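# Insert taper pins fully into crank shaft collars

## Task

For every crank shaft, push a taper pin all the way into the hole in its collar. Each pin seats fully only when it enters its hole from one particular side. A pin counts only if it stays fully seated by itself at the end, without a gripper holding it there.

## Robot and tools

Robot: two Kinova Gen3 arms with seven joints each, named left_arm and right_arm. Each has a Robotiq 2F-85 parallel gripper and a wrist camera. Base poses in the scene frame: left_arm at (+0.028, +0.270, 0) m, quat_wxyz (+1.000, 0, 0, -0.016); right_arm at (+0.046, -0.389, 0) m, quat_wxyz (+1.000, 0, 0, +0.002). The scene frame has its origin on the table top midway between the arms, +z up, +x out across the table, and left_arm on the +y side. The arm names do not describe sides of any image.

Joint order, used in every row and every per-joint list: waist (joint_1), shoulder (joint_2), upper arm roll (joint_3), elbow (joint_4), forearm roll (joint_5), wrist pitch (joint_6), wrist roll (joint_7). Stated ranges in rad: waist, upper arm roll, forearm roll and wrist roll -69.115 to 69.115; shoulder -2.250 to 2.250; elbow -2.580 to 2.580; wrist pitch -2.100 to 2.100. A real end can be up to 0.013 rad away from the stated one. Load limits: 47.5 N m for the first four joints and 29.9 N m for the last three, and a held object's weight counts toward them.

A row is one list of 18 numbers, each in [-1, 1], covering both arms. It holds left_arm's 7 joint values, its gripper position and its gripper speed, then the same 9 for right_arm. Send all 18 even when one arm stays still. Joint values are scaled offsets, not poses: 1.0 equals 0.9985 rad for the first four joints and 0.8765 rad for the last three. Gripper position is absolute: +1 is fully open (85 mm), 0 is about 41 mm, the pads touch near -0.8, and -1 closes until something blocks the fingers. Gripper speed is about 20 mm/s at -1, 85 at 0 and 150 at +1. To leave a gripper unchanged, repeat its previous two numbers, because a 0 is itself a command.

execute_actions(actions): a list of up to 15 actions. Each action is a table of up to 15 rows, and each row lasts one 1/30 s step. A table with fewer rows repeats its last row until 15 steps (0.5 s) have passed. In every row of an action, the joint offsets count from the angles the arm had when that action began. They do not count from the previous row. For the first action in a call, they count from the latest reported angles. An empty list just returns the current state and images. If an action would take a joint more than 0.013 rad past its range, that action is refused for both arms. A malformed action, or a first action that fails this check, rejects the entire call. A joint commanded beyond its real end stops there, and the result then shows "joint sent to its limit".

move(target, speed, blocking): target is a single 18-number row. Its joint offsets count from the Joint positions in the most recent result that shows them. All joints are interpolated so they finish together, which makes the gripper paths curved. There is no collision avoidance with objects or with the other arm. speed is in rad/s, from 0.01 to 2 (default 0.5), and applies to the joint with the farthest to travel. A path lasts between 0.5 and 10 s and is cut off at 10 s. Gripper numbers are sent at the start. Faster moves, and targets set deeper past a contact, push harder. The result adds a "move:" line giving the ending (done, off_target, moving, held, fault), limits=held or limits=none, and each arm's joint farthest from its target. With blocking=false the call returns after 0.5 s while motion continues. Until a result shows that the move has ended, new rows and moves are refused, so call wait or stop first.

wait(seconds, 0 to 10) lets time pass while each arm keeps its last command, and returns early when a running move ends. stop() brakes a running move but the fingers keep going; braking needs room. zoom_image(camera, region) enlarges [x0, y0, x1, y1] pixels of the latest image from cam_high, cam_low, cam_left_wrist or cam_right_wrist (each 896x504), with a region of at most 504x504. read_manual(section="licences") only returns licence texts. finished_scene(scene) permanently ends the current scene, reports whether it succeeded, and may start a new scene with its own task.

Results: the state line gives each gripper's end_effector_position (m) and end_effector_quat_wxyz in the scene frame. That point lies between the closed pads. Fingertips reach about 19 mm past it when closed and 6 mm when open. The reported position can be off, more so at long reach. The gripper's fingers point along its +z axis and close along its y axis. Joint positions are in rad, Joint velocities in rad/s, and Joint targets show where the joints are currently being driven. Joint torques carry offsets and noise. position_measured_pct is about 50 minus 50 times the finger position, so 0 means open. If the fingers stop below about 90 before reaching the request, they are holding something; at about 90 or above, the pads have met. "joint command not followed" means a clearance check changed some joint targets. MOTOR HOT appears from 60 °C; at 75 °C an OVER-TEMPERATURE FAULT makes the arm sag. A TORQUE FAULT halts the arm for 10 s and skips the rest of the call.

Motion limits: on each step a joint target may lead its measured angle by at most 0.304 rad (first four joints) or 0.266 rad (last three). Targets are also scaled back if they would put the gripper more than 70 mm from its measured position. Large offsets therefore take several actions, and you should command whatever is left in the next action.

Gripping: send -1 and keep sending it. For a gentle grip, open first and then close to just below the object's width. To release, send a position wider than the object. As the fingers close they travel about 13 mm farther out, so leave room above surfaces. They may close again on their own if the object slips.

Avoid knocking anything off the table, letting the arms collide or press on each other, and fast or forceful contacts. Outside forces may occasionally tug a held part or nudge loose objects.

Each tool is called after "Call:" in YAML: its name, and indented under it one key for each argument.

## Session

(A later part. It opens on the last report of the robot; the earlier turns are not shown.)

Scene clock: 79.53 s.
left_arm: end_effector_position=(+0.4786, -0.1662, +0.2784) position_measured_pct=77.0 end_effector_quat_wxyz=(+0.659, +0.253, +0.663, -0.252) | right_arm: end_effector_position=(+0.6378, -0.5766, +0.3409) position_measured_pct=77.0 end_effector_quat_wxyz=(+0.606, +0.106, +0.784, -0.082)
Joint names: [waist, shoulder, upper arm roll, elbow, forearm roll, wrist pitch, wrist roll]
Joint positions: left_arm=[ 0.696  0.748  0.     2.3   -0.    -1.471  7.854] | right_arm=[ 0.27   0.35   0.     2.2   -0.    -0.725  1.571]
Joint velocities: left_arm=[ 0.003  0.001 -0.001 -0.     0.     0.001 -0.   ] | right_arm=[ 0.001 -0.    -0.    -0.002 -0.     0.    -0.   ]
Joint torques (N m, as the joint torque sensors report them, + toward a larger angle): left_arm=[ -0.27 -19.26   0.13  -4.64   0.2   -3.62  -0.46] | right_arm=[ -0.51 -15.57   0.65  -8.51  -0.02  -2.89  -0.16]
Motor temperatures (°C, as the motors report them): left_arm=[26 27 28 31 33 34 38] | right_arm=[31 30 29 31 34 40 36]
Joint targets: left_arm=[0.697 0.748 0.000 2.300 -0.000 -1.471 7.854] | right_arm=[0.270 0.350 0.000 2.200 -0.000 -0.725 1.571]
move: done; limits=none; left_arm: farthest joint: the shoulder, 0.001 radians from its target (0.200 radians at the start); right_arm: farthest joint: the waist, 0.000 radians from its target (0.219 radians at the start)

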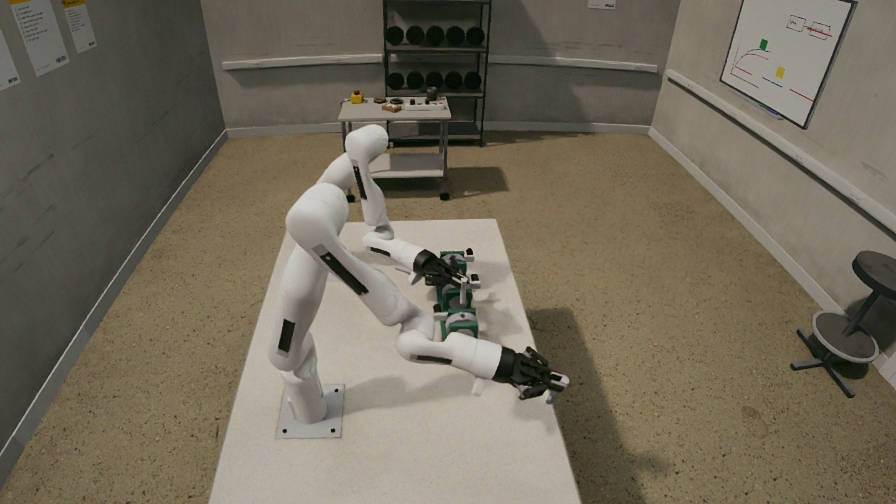

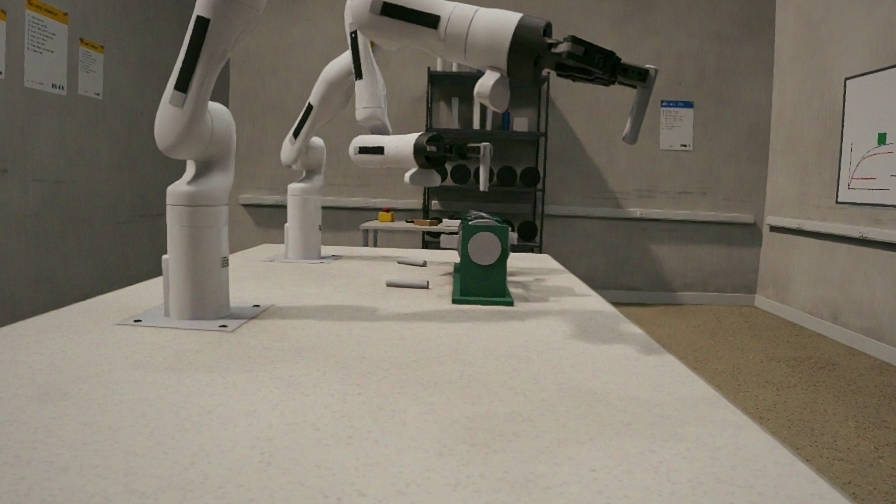

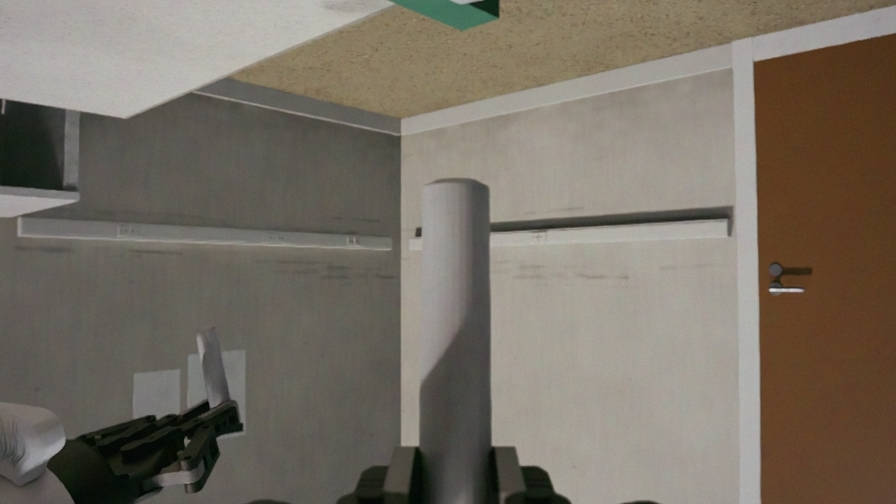

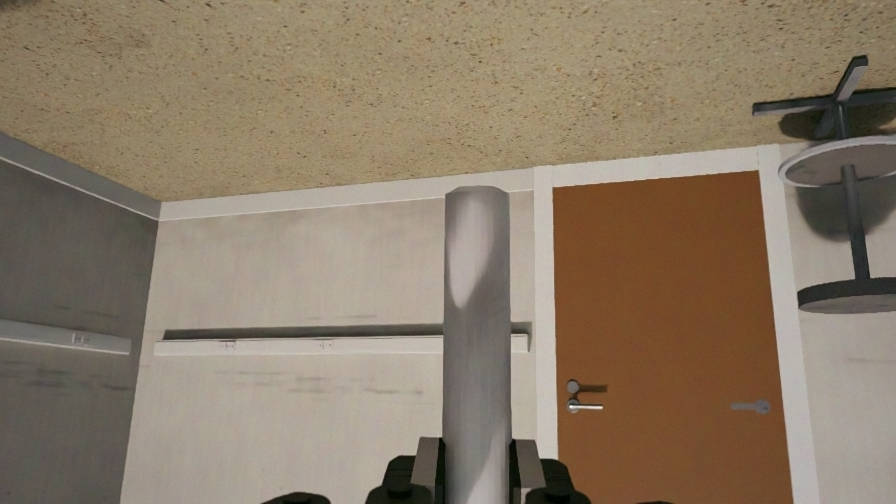

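Call:
move:
  target: [0,0.1655,0,-0.024,0,-0.168,0,-1,0,0,0.2,0,0,0,-0.4,0,-1,0]
  speed: 0.5

Call:
zoom_image:
  camera: "cam_left_wrist"
  region: [300,60,620,260]

Call:
zoom_image:
  camera: "cam_low"
  region: [400,150,560,260]

Scene clock: 81.30 s.
left_arm: end_effector_position=(+0.4804, -0.1679, +0.2281) position_measured_pct=77.0 end_effector_quat_wxyz=(+0.661, +0.252, +0.660, -0.252) | right_arm: end_effector_position=(+0.6654, -0.5842, +0.3212) position_measured_pct=77.0 end_effector_quat_wxyz=(+0.664, +0.099, +0.736, -0.089)
Joint names: [waist, shoulder, upper arm roll, elbow, forearm roll, wrist pitch, wrist roll]
Joint positions: left_arm=[ 0.696  0.913  0.     2.276 -0.    -1.619  7.854] | right_arm=[ 0.27   0.55   0.     2.2   -0.    -1.076  1.571]
Joint velocities: left_arm=[ 0.     0.001  0.    -0.    -0.     0.     0.   ] | right_arm=[ 0.     0.002 -0.     0.001  0.     0.     0.   ]
Joint torques (N m, as the joint torque sensors report them, + toward a larger angle): left_arm=[  0.17 -20.06   0.08  -3.45  -0.19  -3.54  -0.06] | right_arm=[ -0.21 -19.15   0.25  -6.92   0.25  -3.06  -0.08]
Motor temperatures (°C, as the motors report them): left_arm=[26 27 28 31 33 34 38] | right_arm=[31 30 29 31 34 40 36]
Joint targets: left_arm=[0.696 0.913 0.000 2.276 -0.000 -1.619 7.854] | right_arm=[0.270 0.550 0.000 2.200 -0.000 -1.076 1.571]
move: done; limits=none; left_arm: farthest joint: the waist, 0.000 radians from its target (0.001 radians at the start); right_arm: farthest joint: the waist, 0.000 radians from its target (0.000 radians at the start)

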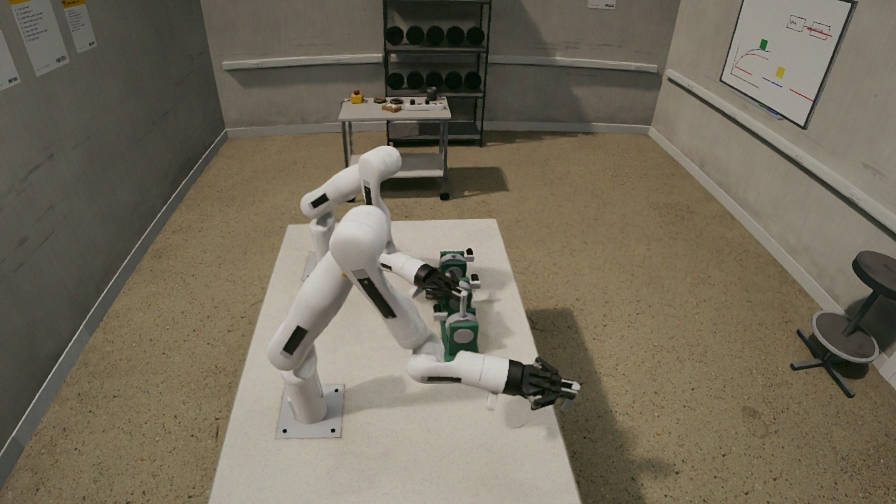

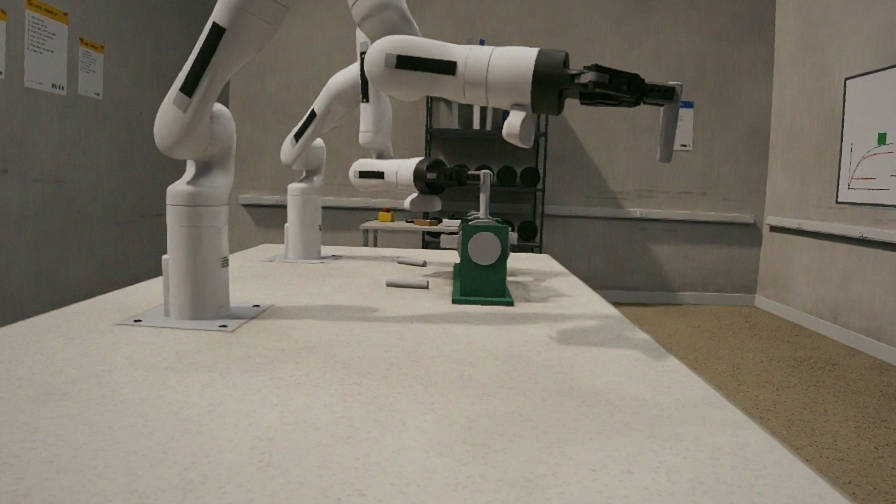

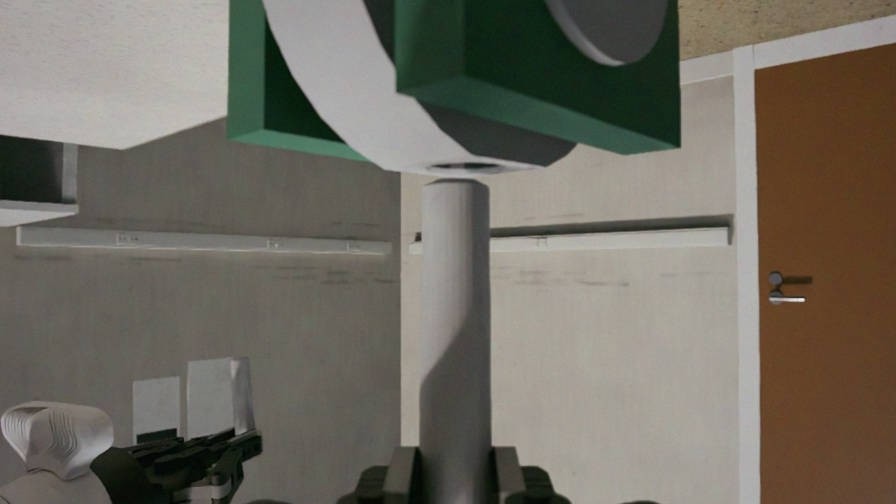

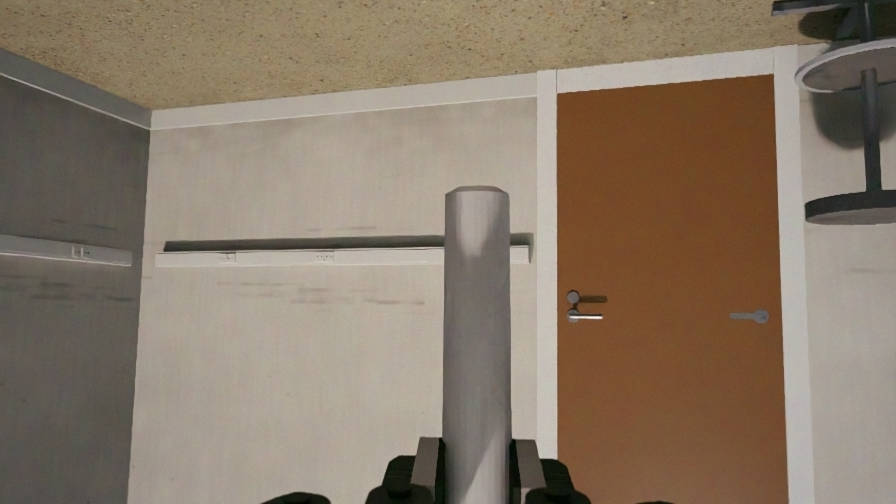

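Region (300, 60, 620, 260) of cam_left_wrist's 896x504 image, scaled by 1.575; it fills the top 315 rows of this view, and the rest is white.

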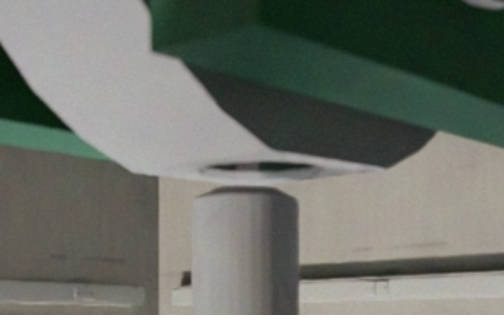

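Region (400, 150, 560, 260) of cam_low's 896x504 image, scaled by 3.150, with more detail than that image has; it fills the top 346 rows of this view, and the rest is white.

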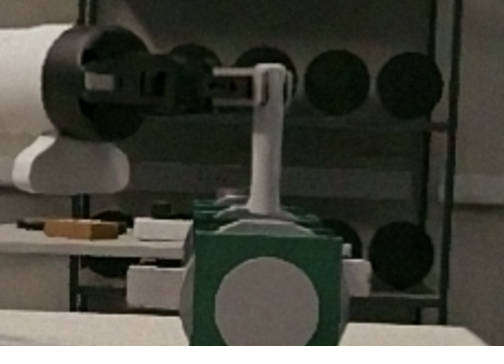

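Call:
move:
  target: [-0.0032,0,0,0,0,0,0,-1,0,0,0,0,0,0,0,0,-1,0]

Call:
zoom_image:
  camera: "cam_high"
  region: [430,280,500,340]

Call:
zoom_image:
  camera: "cam_low"
  region: [450,180,520,260]

Scene clock: 82.37 s.
left_arm: end_effector_position=(+0.4818, -0.1664, +0.2281) position_measured_pct=77.0 end_effector_quat_wxyz=(+0.661, +0.251, +0.661, -0.251) | right_arm: end_effector_position=(+0.6654, -0.5842, +0.3212) position_measured_pct=77.0 end_effector_quat_wxyz=(+0.664, +0.099, +0.736, -0.089)
Joint names: [waist, shoulder, upper arm roll, elbow, forearm roll, wrist pitch, wrist roll]
Joint positions: left_arm=[ 0.693  0.913  0.     2.276 -0.    -1.619  7.854] | right_arm=[ 0.27   0.55   0.     2.2   -0.    -1.076  1.571]
Joint velocities: left_arm=[-0.     0.     0.001  0.001 -0.     0.     0.   ] | right_arm=[ 0.     0.002 -0.     0.001  0.     0.001  0.   ]
Joint torques (N m, as the joint torque sensors report them, + toward a larger angle): left_arm=[  0.31 -19.74   0.18  -3.12  -0.26  -3.72  -0.42] | right_arm=[ -0.29 -18.72   0.36  -6.37  -0.01  -3.25  -0.01]
Motor temperatures (°C, as the motors report them): left_arm=[26 27 28 31 33 34 38] | right_arm=[31 30 29 31 34 40 36]
Joint targets: left_arm=[0.693 0.913 0.000 2.276 -0.000 -1.619 7.854] | right_arm=[0.270 0.550 0.000 2.200 -0.000 -1.076 1.571]
move: done; limits=none; left_arm: farthest joint: the waist, 0.000 radians from its target (0.003 radians at the start); right_arm: farthest joint: the waist, 0.000 radians from its target (0.000 radians at the start)

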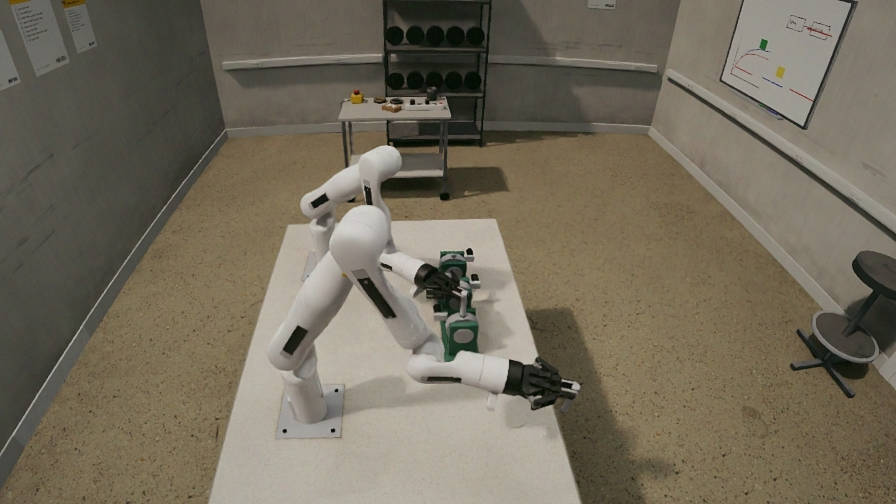

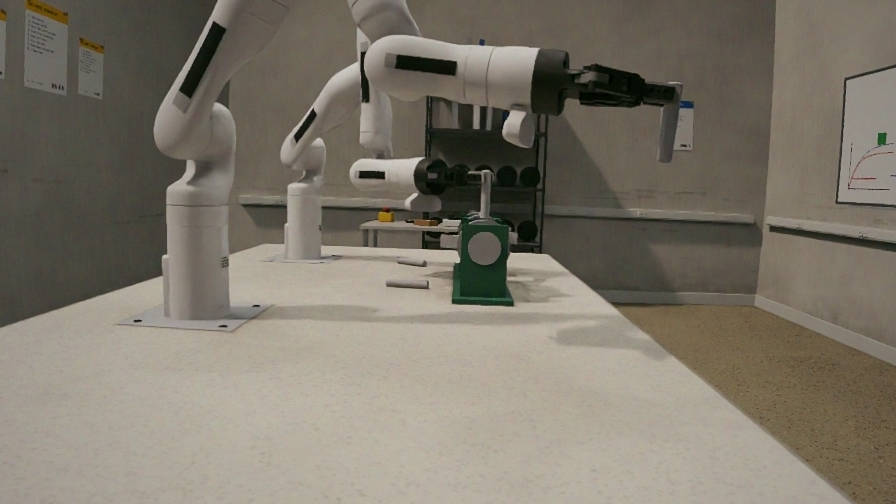

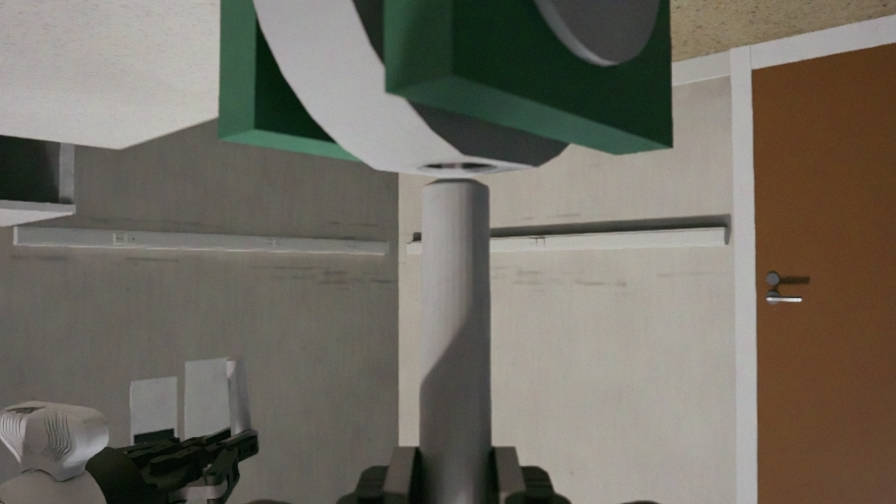

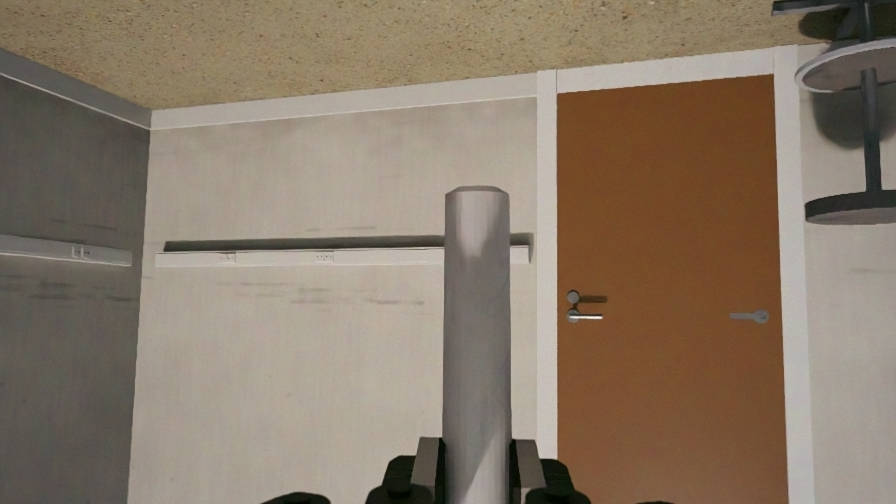

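Region (430, 280, 500, 340) of cam_high's 896x504 image, scaled by 7.200, with more detail than that image has; it fills the top 432 rows of this view, and the rest is white.

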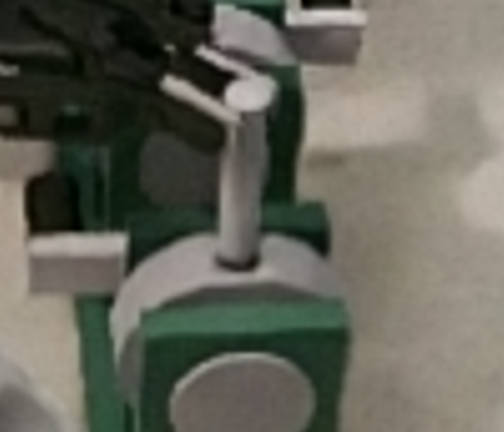

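Region (450, 180, 520, 260) of cam_low's 896x504 image, scaled by 6.300, with more detail than that image has; it fills the left 441 columns of this view, and the rest is white.

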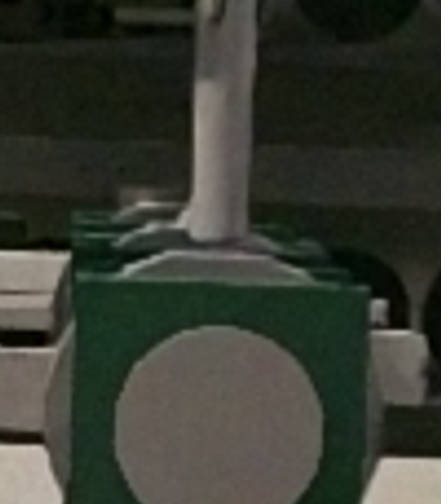

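Call:
move:
  target: [0,0.0374,0,-0.0075,0,-0.034,0,-1,0,0,0,0,0,0,0,0,-1,0]
  speed: 0.06

Scene clock: 83.43 s.
left_arm: end_effector_position=(+0.4819, -0.1666, +0.2164) position_measured_pct=77.0 end_effector_quat_wxyz=(+0.661, +0.251, +0.661, -0.252) | right_arm: end_effector_position=(+0.6654, -0.5842, +0.3212) position_measured_pct=77.0 end_effector_quat_wxyz=(+0.664, +0.099, +0.736, -0.089)
Joint names: [waist, shoulder, upper arm roll, elbow, forearm roll, wrist pitch, wrist roll]
Joint positions: left_arm=[ 0.693  0.95   0.001  2.268 -0.001 -1.648  7.854] | right_arm=[ 0.27   0.55   0.     2.2   -0.    -1.076  1.571]
Joint velocities: left_arm=[ 0.001  0.002  0.002 -0.    -0.     0.     0.   ] | right_arm=[ 0.  0.  0.  0.  0.  0. -0.]
Joint torques (N m, as the joint torque sensors report them, + toward a larger angle): left_arm=[ -0.06 -20.13   0.32  -2.45   0.07  -3.42  -0.12] | right_arm=[ -0.19 -18.56   0.33  -6.91   0.13  -3.37   0.15]
Motor temperatures (°C, as the motors report them): left_arm=[26 27 28 31 33 34 38] | right_arm=[31 30 29 31 34 40 36]
Joint targets: left_arm=[0.693 0.951 0.000 2.268 -0.000 -1.648 7.854] | right_arm=[0.270 0.550 0.000 2.200 -0.000 -1.076 1.571]
move: done; limits=none; left_arm: farthest joint: the upper arm roll, 0.001 radians from its target (0.000 radians at the start); right_arm: farthest joint: the waist, 0.000 radians from its target (0.000 radians at the start)

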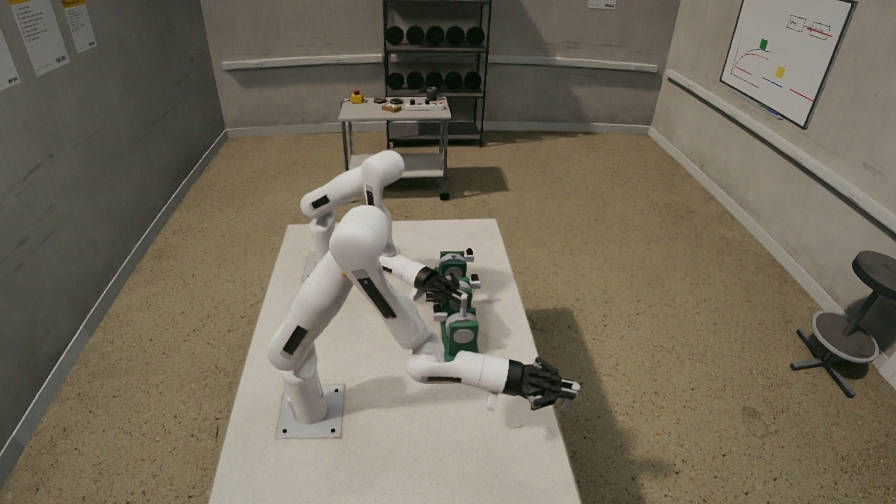

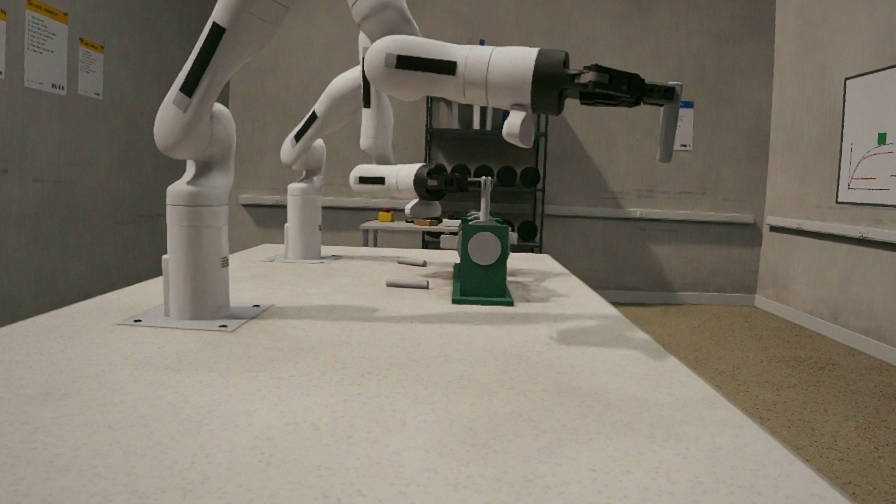

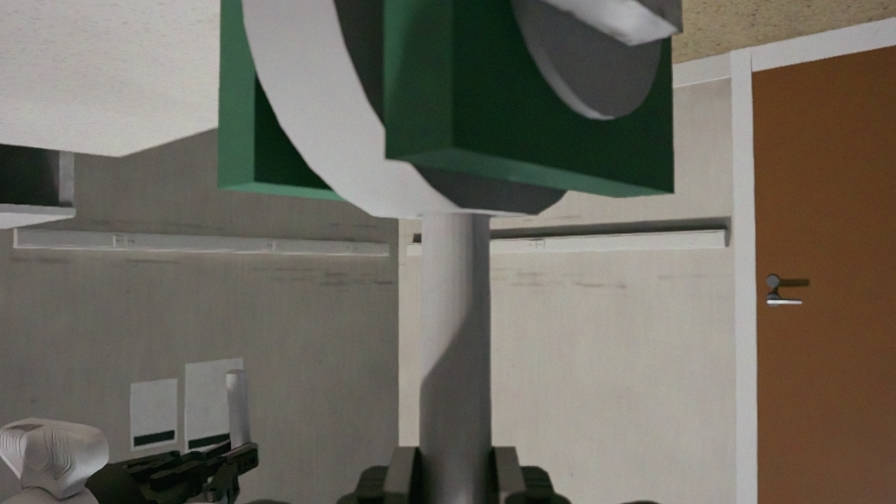

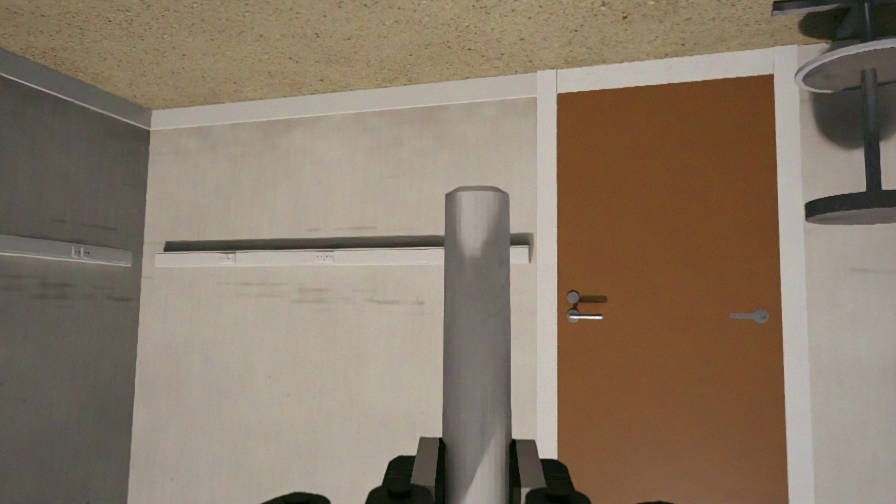

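Call:
move:
  target: [0,0.0553,0,-0.0137,0,-0.0473,0,-1,0,0,0,0,0,0,0,0,-1,0]
  speed: 0.1

Call:
execute_actions:
  actions:
    - [[0,0,0,0,0,0,0,-0.3,0,0,0,0,0,0,0,0,-1,0]]

Scene clock: 84.63 s.
left_arm: end_effector_position=(+0.4821, -0.1667, +0.1989) position_measured_pct=77.0 end_effector_quat_wxyz=(+0.662, +0.251, +0.660, -0.252) | right_arm: end_effector_position=(+0.6654, -0.5842, +0.3212) position_measured_pct=77.0 end_effector_quat_wxyz=(+0.664, +0.099, +0.736, -0.089)
Joint names: [waist, shoulder, upper arm roll, elbow, forearm roll, wrist pitch, wrist roll]
Joint positions: left_arm=[ 0.693  1.005  0.001  2.254 -0.001 -1.69   7.854] | right_arm=[ 0.27   0.55   0.     2.2   -0.    -1.076  1.571]
Joint velocities: left_arm=[ 0.     0.003  0.002 -0.001 -0.     0.     0.   ] | right_arm=[ 0.     0.002 -0.    -0.001 -0.     0.     0.   ]
Joint torques (N m, as the joint torque sensors report them, + toward a larger angle): left_arm=[ -0.52 -20.22  -0.03  -1.84  -0.13  -3.64  -0.05] | right_arm=[ -0.23 -18.56   0.43  -6.9    0.21  -3.04  -0.1 ]
Motor temperatures (°C, as the motors report them): left_arm=[26 27 28 31 33 34 38] | right_arm=[31 30 29 31 34 40 36]
Joint targets: left_arm=[0.693 1.005 0.001 2.254 -0.001 -1.690 7.854] | right_arm=[0.270 0.550 0.000 2.200 -0.000 -1.076 1.571]
move: done; limits=none; left_arm: farthest joint: the elbow, 0.001 radians from its target (0.014 radians at the start); right_arm: farthest joint: the waist, 0.000 radians from its target (0.000 radians at the start)

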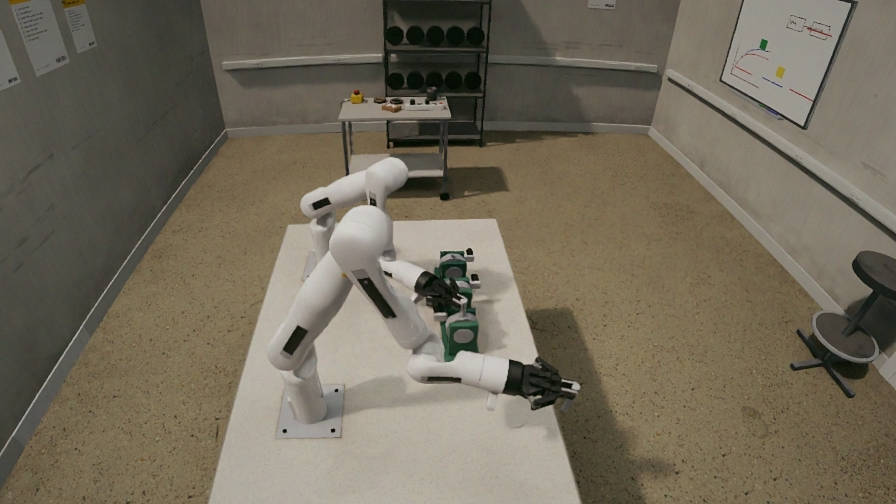

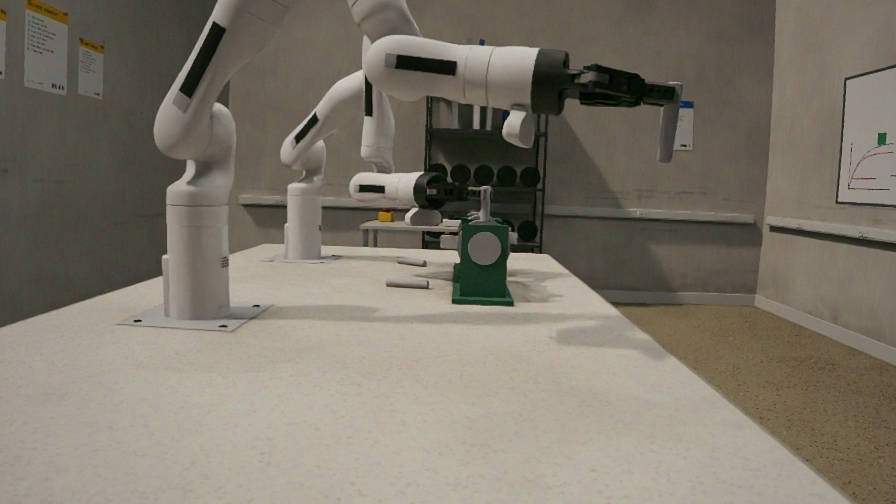

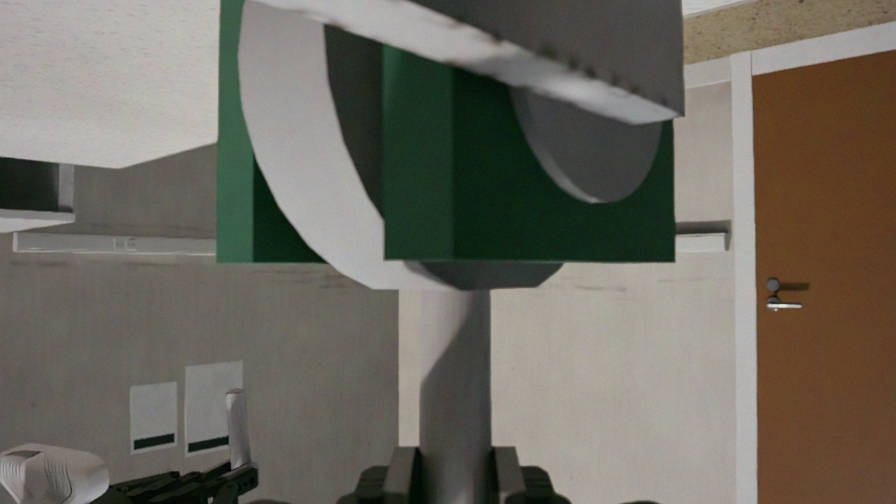

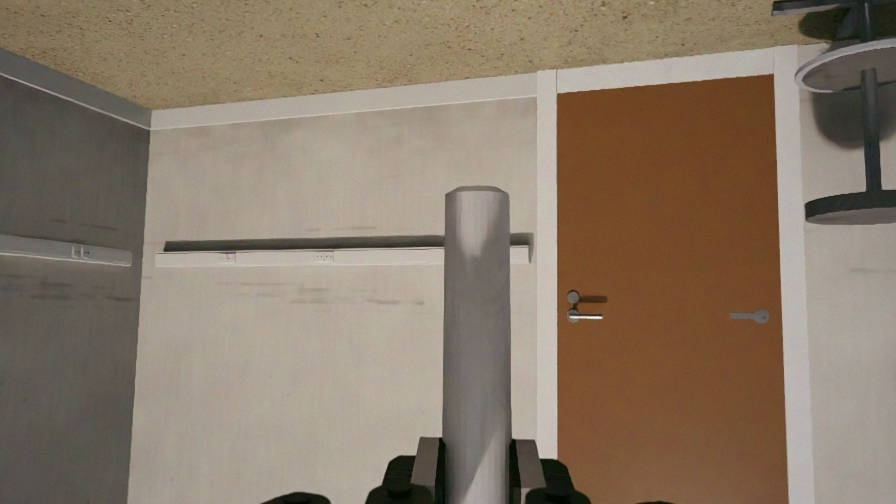

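Scene clock: 85.13 s.
left_arm: end_effector_position=(+0.4821, -0.1667, +0.1989) position_measured_pct=65.1 end_effector_quat_wxyz=(+0.662, +0.251, +0.660, -0.252) | right_arm: end_effector_position=(+0.6654, -0.5842, +0.3212) position_measured_pct=77.0 end_effector_quat_wxyz=(+0.664, +0.099, +0.736, -0.089)
Joint names: [waist, shoulder, upper arm roll, elbow, forearm roll, wrist pitch, wrist roll]
Joint positions: left_arm=[ 0.693  1.005  0.001  2.254 -0.001 -1.69   7.854] | right_arm=[ 0.27   0.55   0.     2.2   -0.    -1.076  1.571]
Joint velocities: left_arm=[ 0.001  0.     0.002  0.    -0.    -0.     0.   ] | right_arm=[ 0.    -0.001 -0.    -0.002 -0.    -0.     0.   ]
Joint torques (N m, as the joint torque sensors report them, + toward a larger angle): left_arm=[  0.04 -19.71  -0.03  -1.66  -0.22  -2.99  -0.09] | right_arm=[ -0.23 -18.52   0.14  -6.69   0.21  -3.18  -0.15]
Motor temperatures (°C, as the motors report them): left_arm=[26 27 28 31 33 34 38] | right_arm=[31 30 29 31 34 40 36]
Joint targets: left_arm=[0.693 1.005 0.001 2.254 -0.001 -1.690 7.854] | right_arm=[0.270 0.550 0.000 2.200 -0.000 -1.076 1.571]

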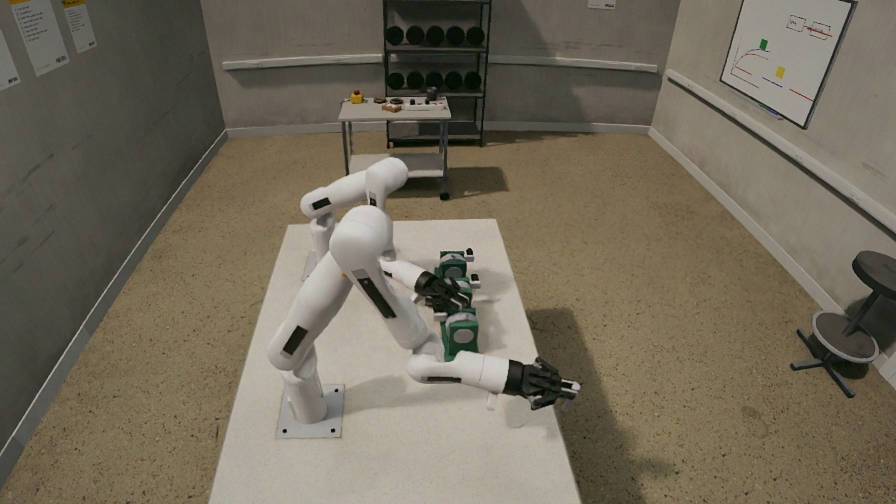

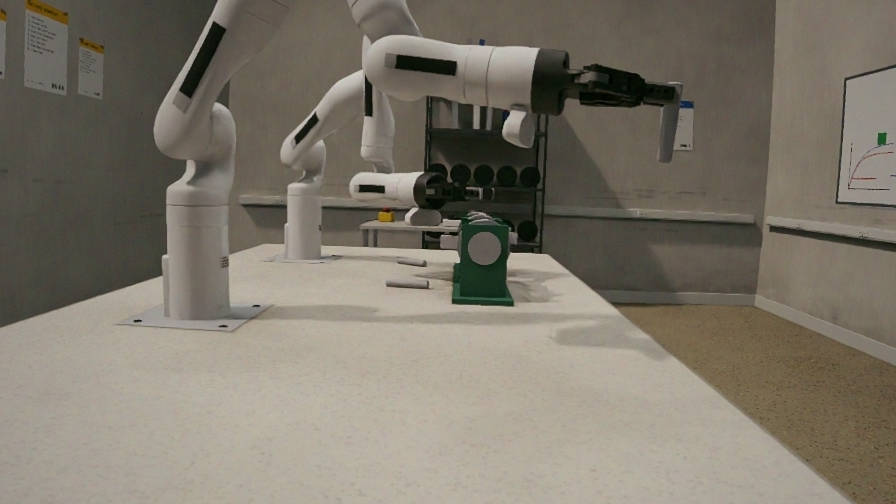

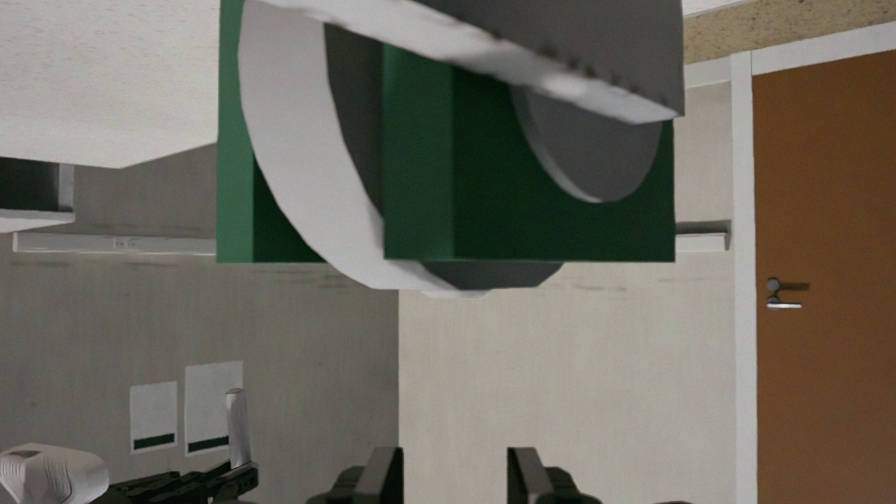

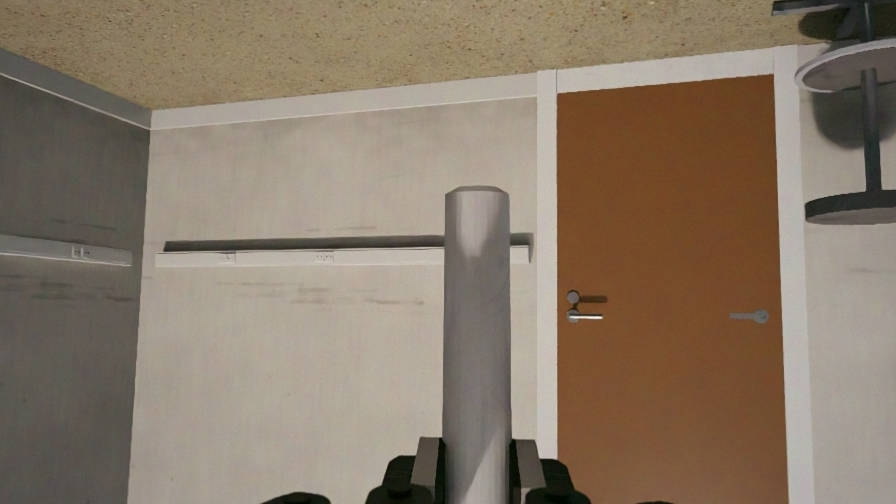

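Call:
move:
  target: [-0.995,-0.505,0,-0.254,0,0.99,0,-1,0,-0.7,0.1,0,0,0,-0.23,0,-1,0]
  speed: 1.0

Scene clock: 87.47 s.
left_arm: end_effector_position=(+0.7089, +0.4307, +0.3684) position_measured_pct=91.7 end_effector_quat_wxyz=(+0.662, -0.099, +0.738, +0.089) | right_arm: end_effector_position=(+0.6520, -0.1366, +0.3186) position_measured_pct=77.0 end_effector_quat_wxyz=(+0.690, -0.151, +0.691, +0.151)
Joint names: [waist, shoulder, upper arm roll, elbow, forearm roll, wrist pitch, wrist roll]
Joint positions: left_arm=[-0.3    0.501  0.     2.    -0.001 -0.822  7.854] | right_arm=[-0.429  0.649  0.     2.2   -0.    -1.277  1.571]
Joint velocities: left_arm=[-0.002 -0.002 -0.002  0.001 -0.    -0.001 -0.   ] | right_arm=[-0.    -0.     0.002 -0.    -0.    -0.001 -0.   ]
Joint torques (N m, as the joint torque sensors report them, + toward a larger angle): left_arm=[ -0.38 -18.76   0.59  -8.88  -0.28  -2.92  -0.19] | right_arm=[ -0.22 -19.45   0.61  -5.84   0.31  -3.2   -0.18]
Motor temperatures (°C, as the motors report them): left_arm=[26 27 28 31 33 34 38] | right_arm=[31 30 29 31 34 40 36]
Joint targets: left_arm=[-0.300 0.501 0.001 2.000 -0.001 -0.822 7.854] | right_arm=[-0.429 0.649 0.000 2.200 -0.000 -1.277 1.571]
move: done; limits=none; left_arm: farthest joint: the upper arm roll, 0.001 radians from its target (0.000 radians at the start); right_arm: farthest joint: the waist, 0.000 radians from its target (0.699 radians at the start)

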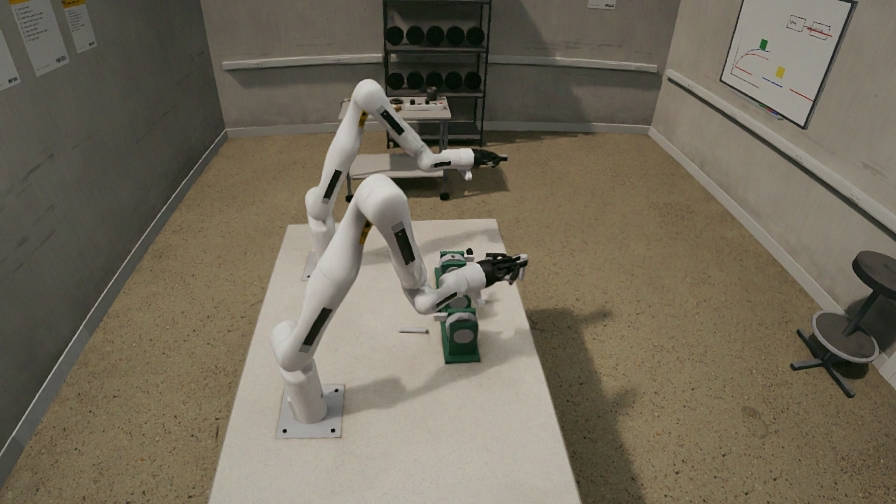

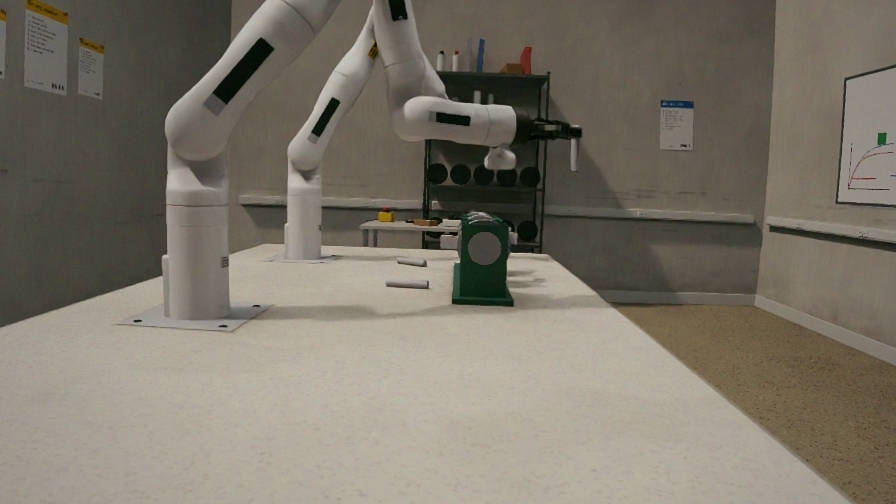

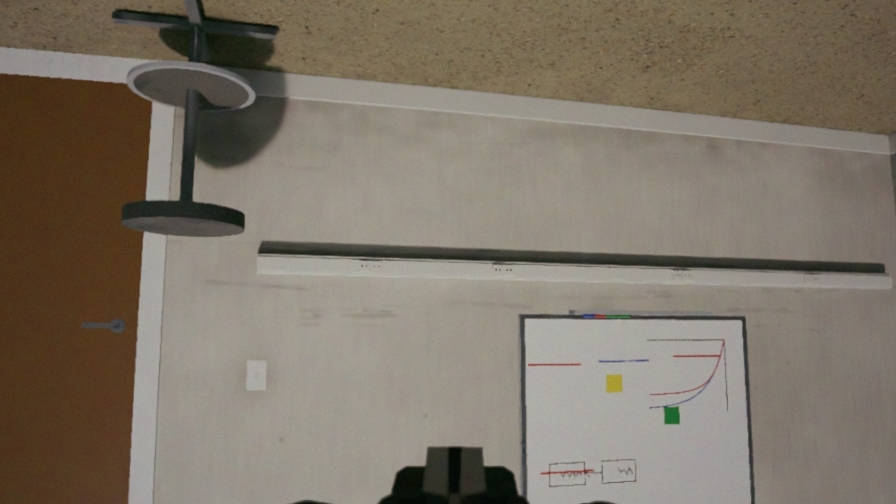

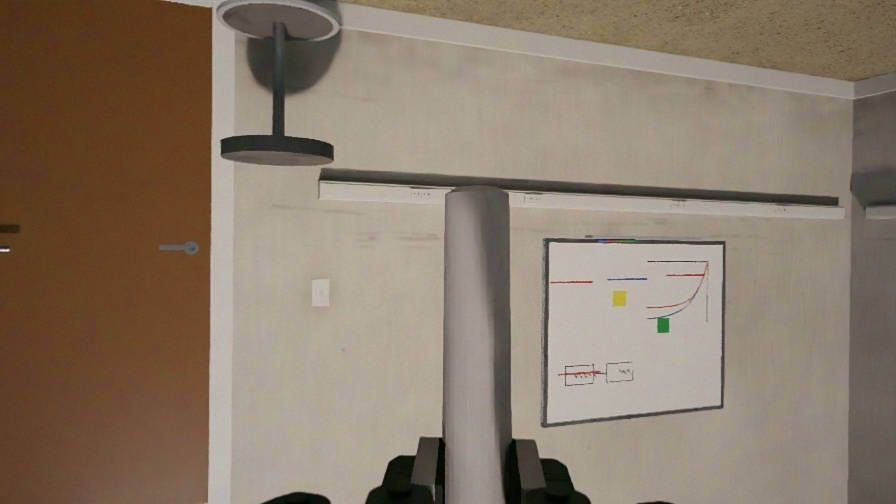

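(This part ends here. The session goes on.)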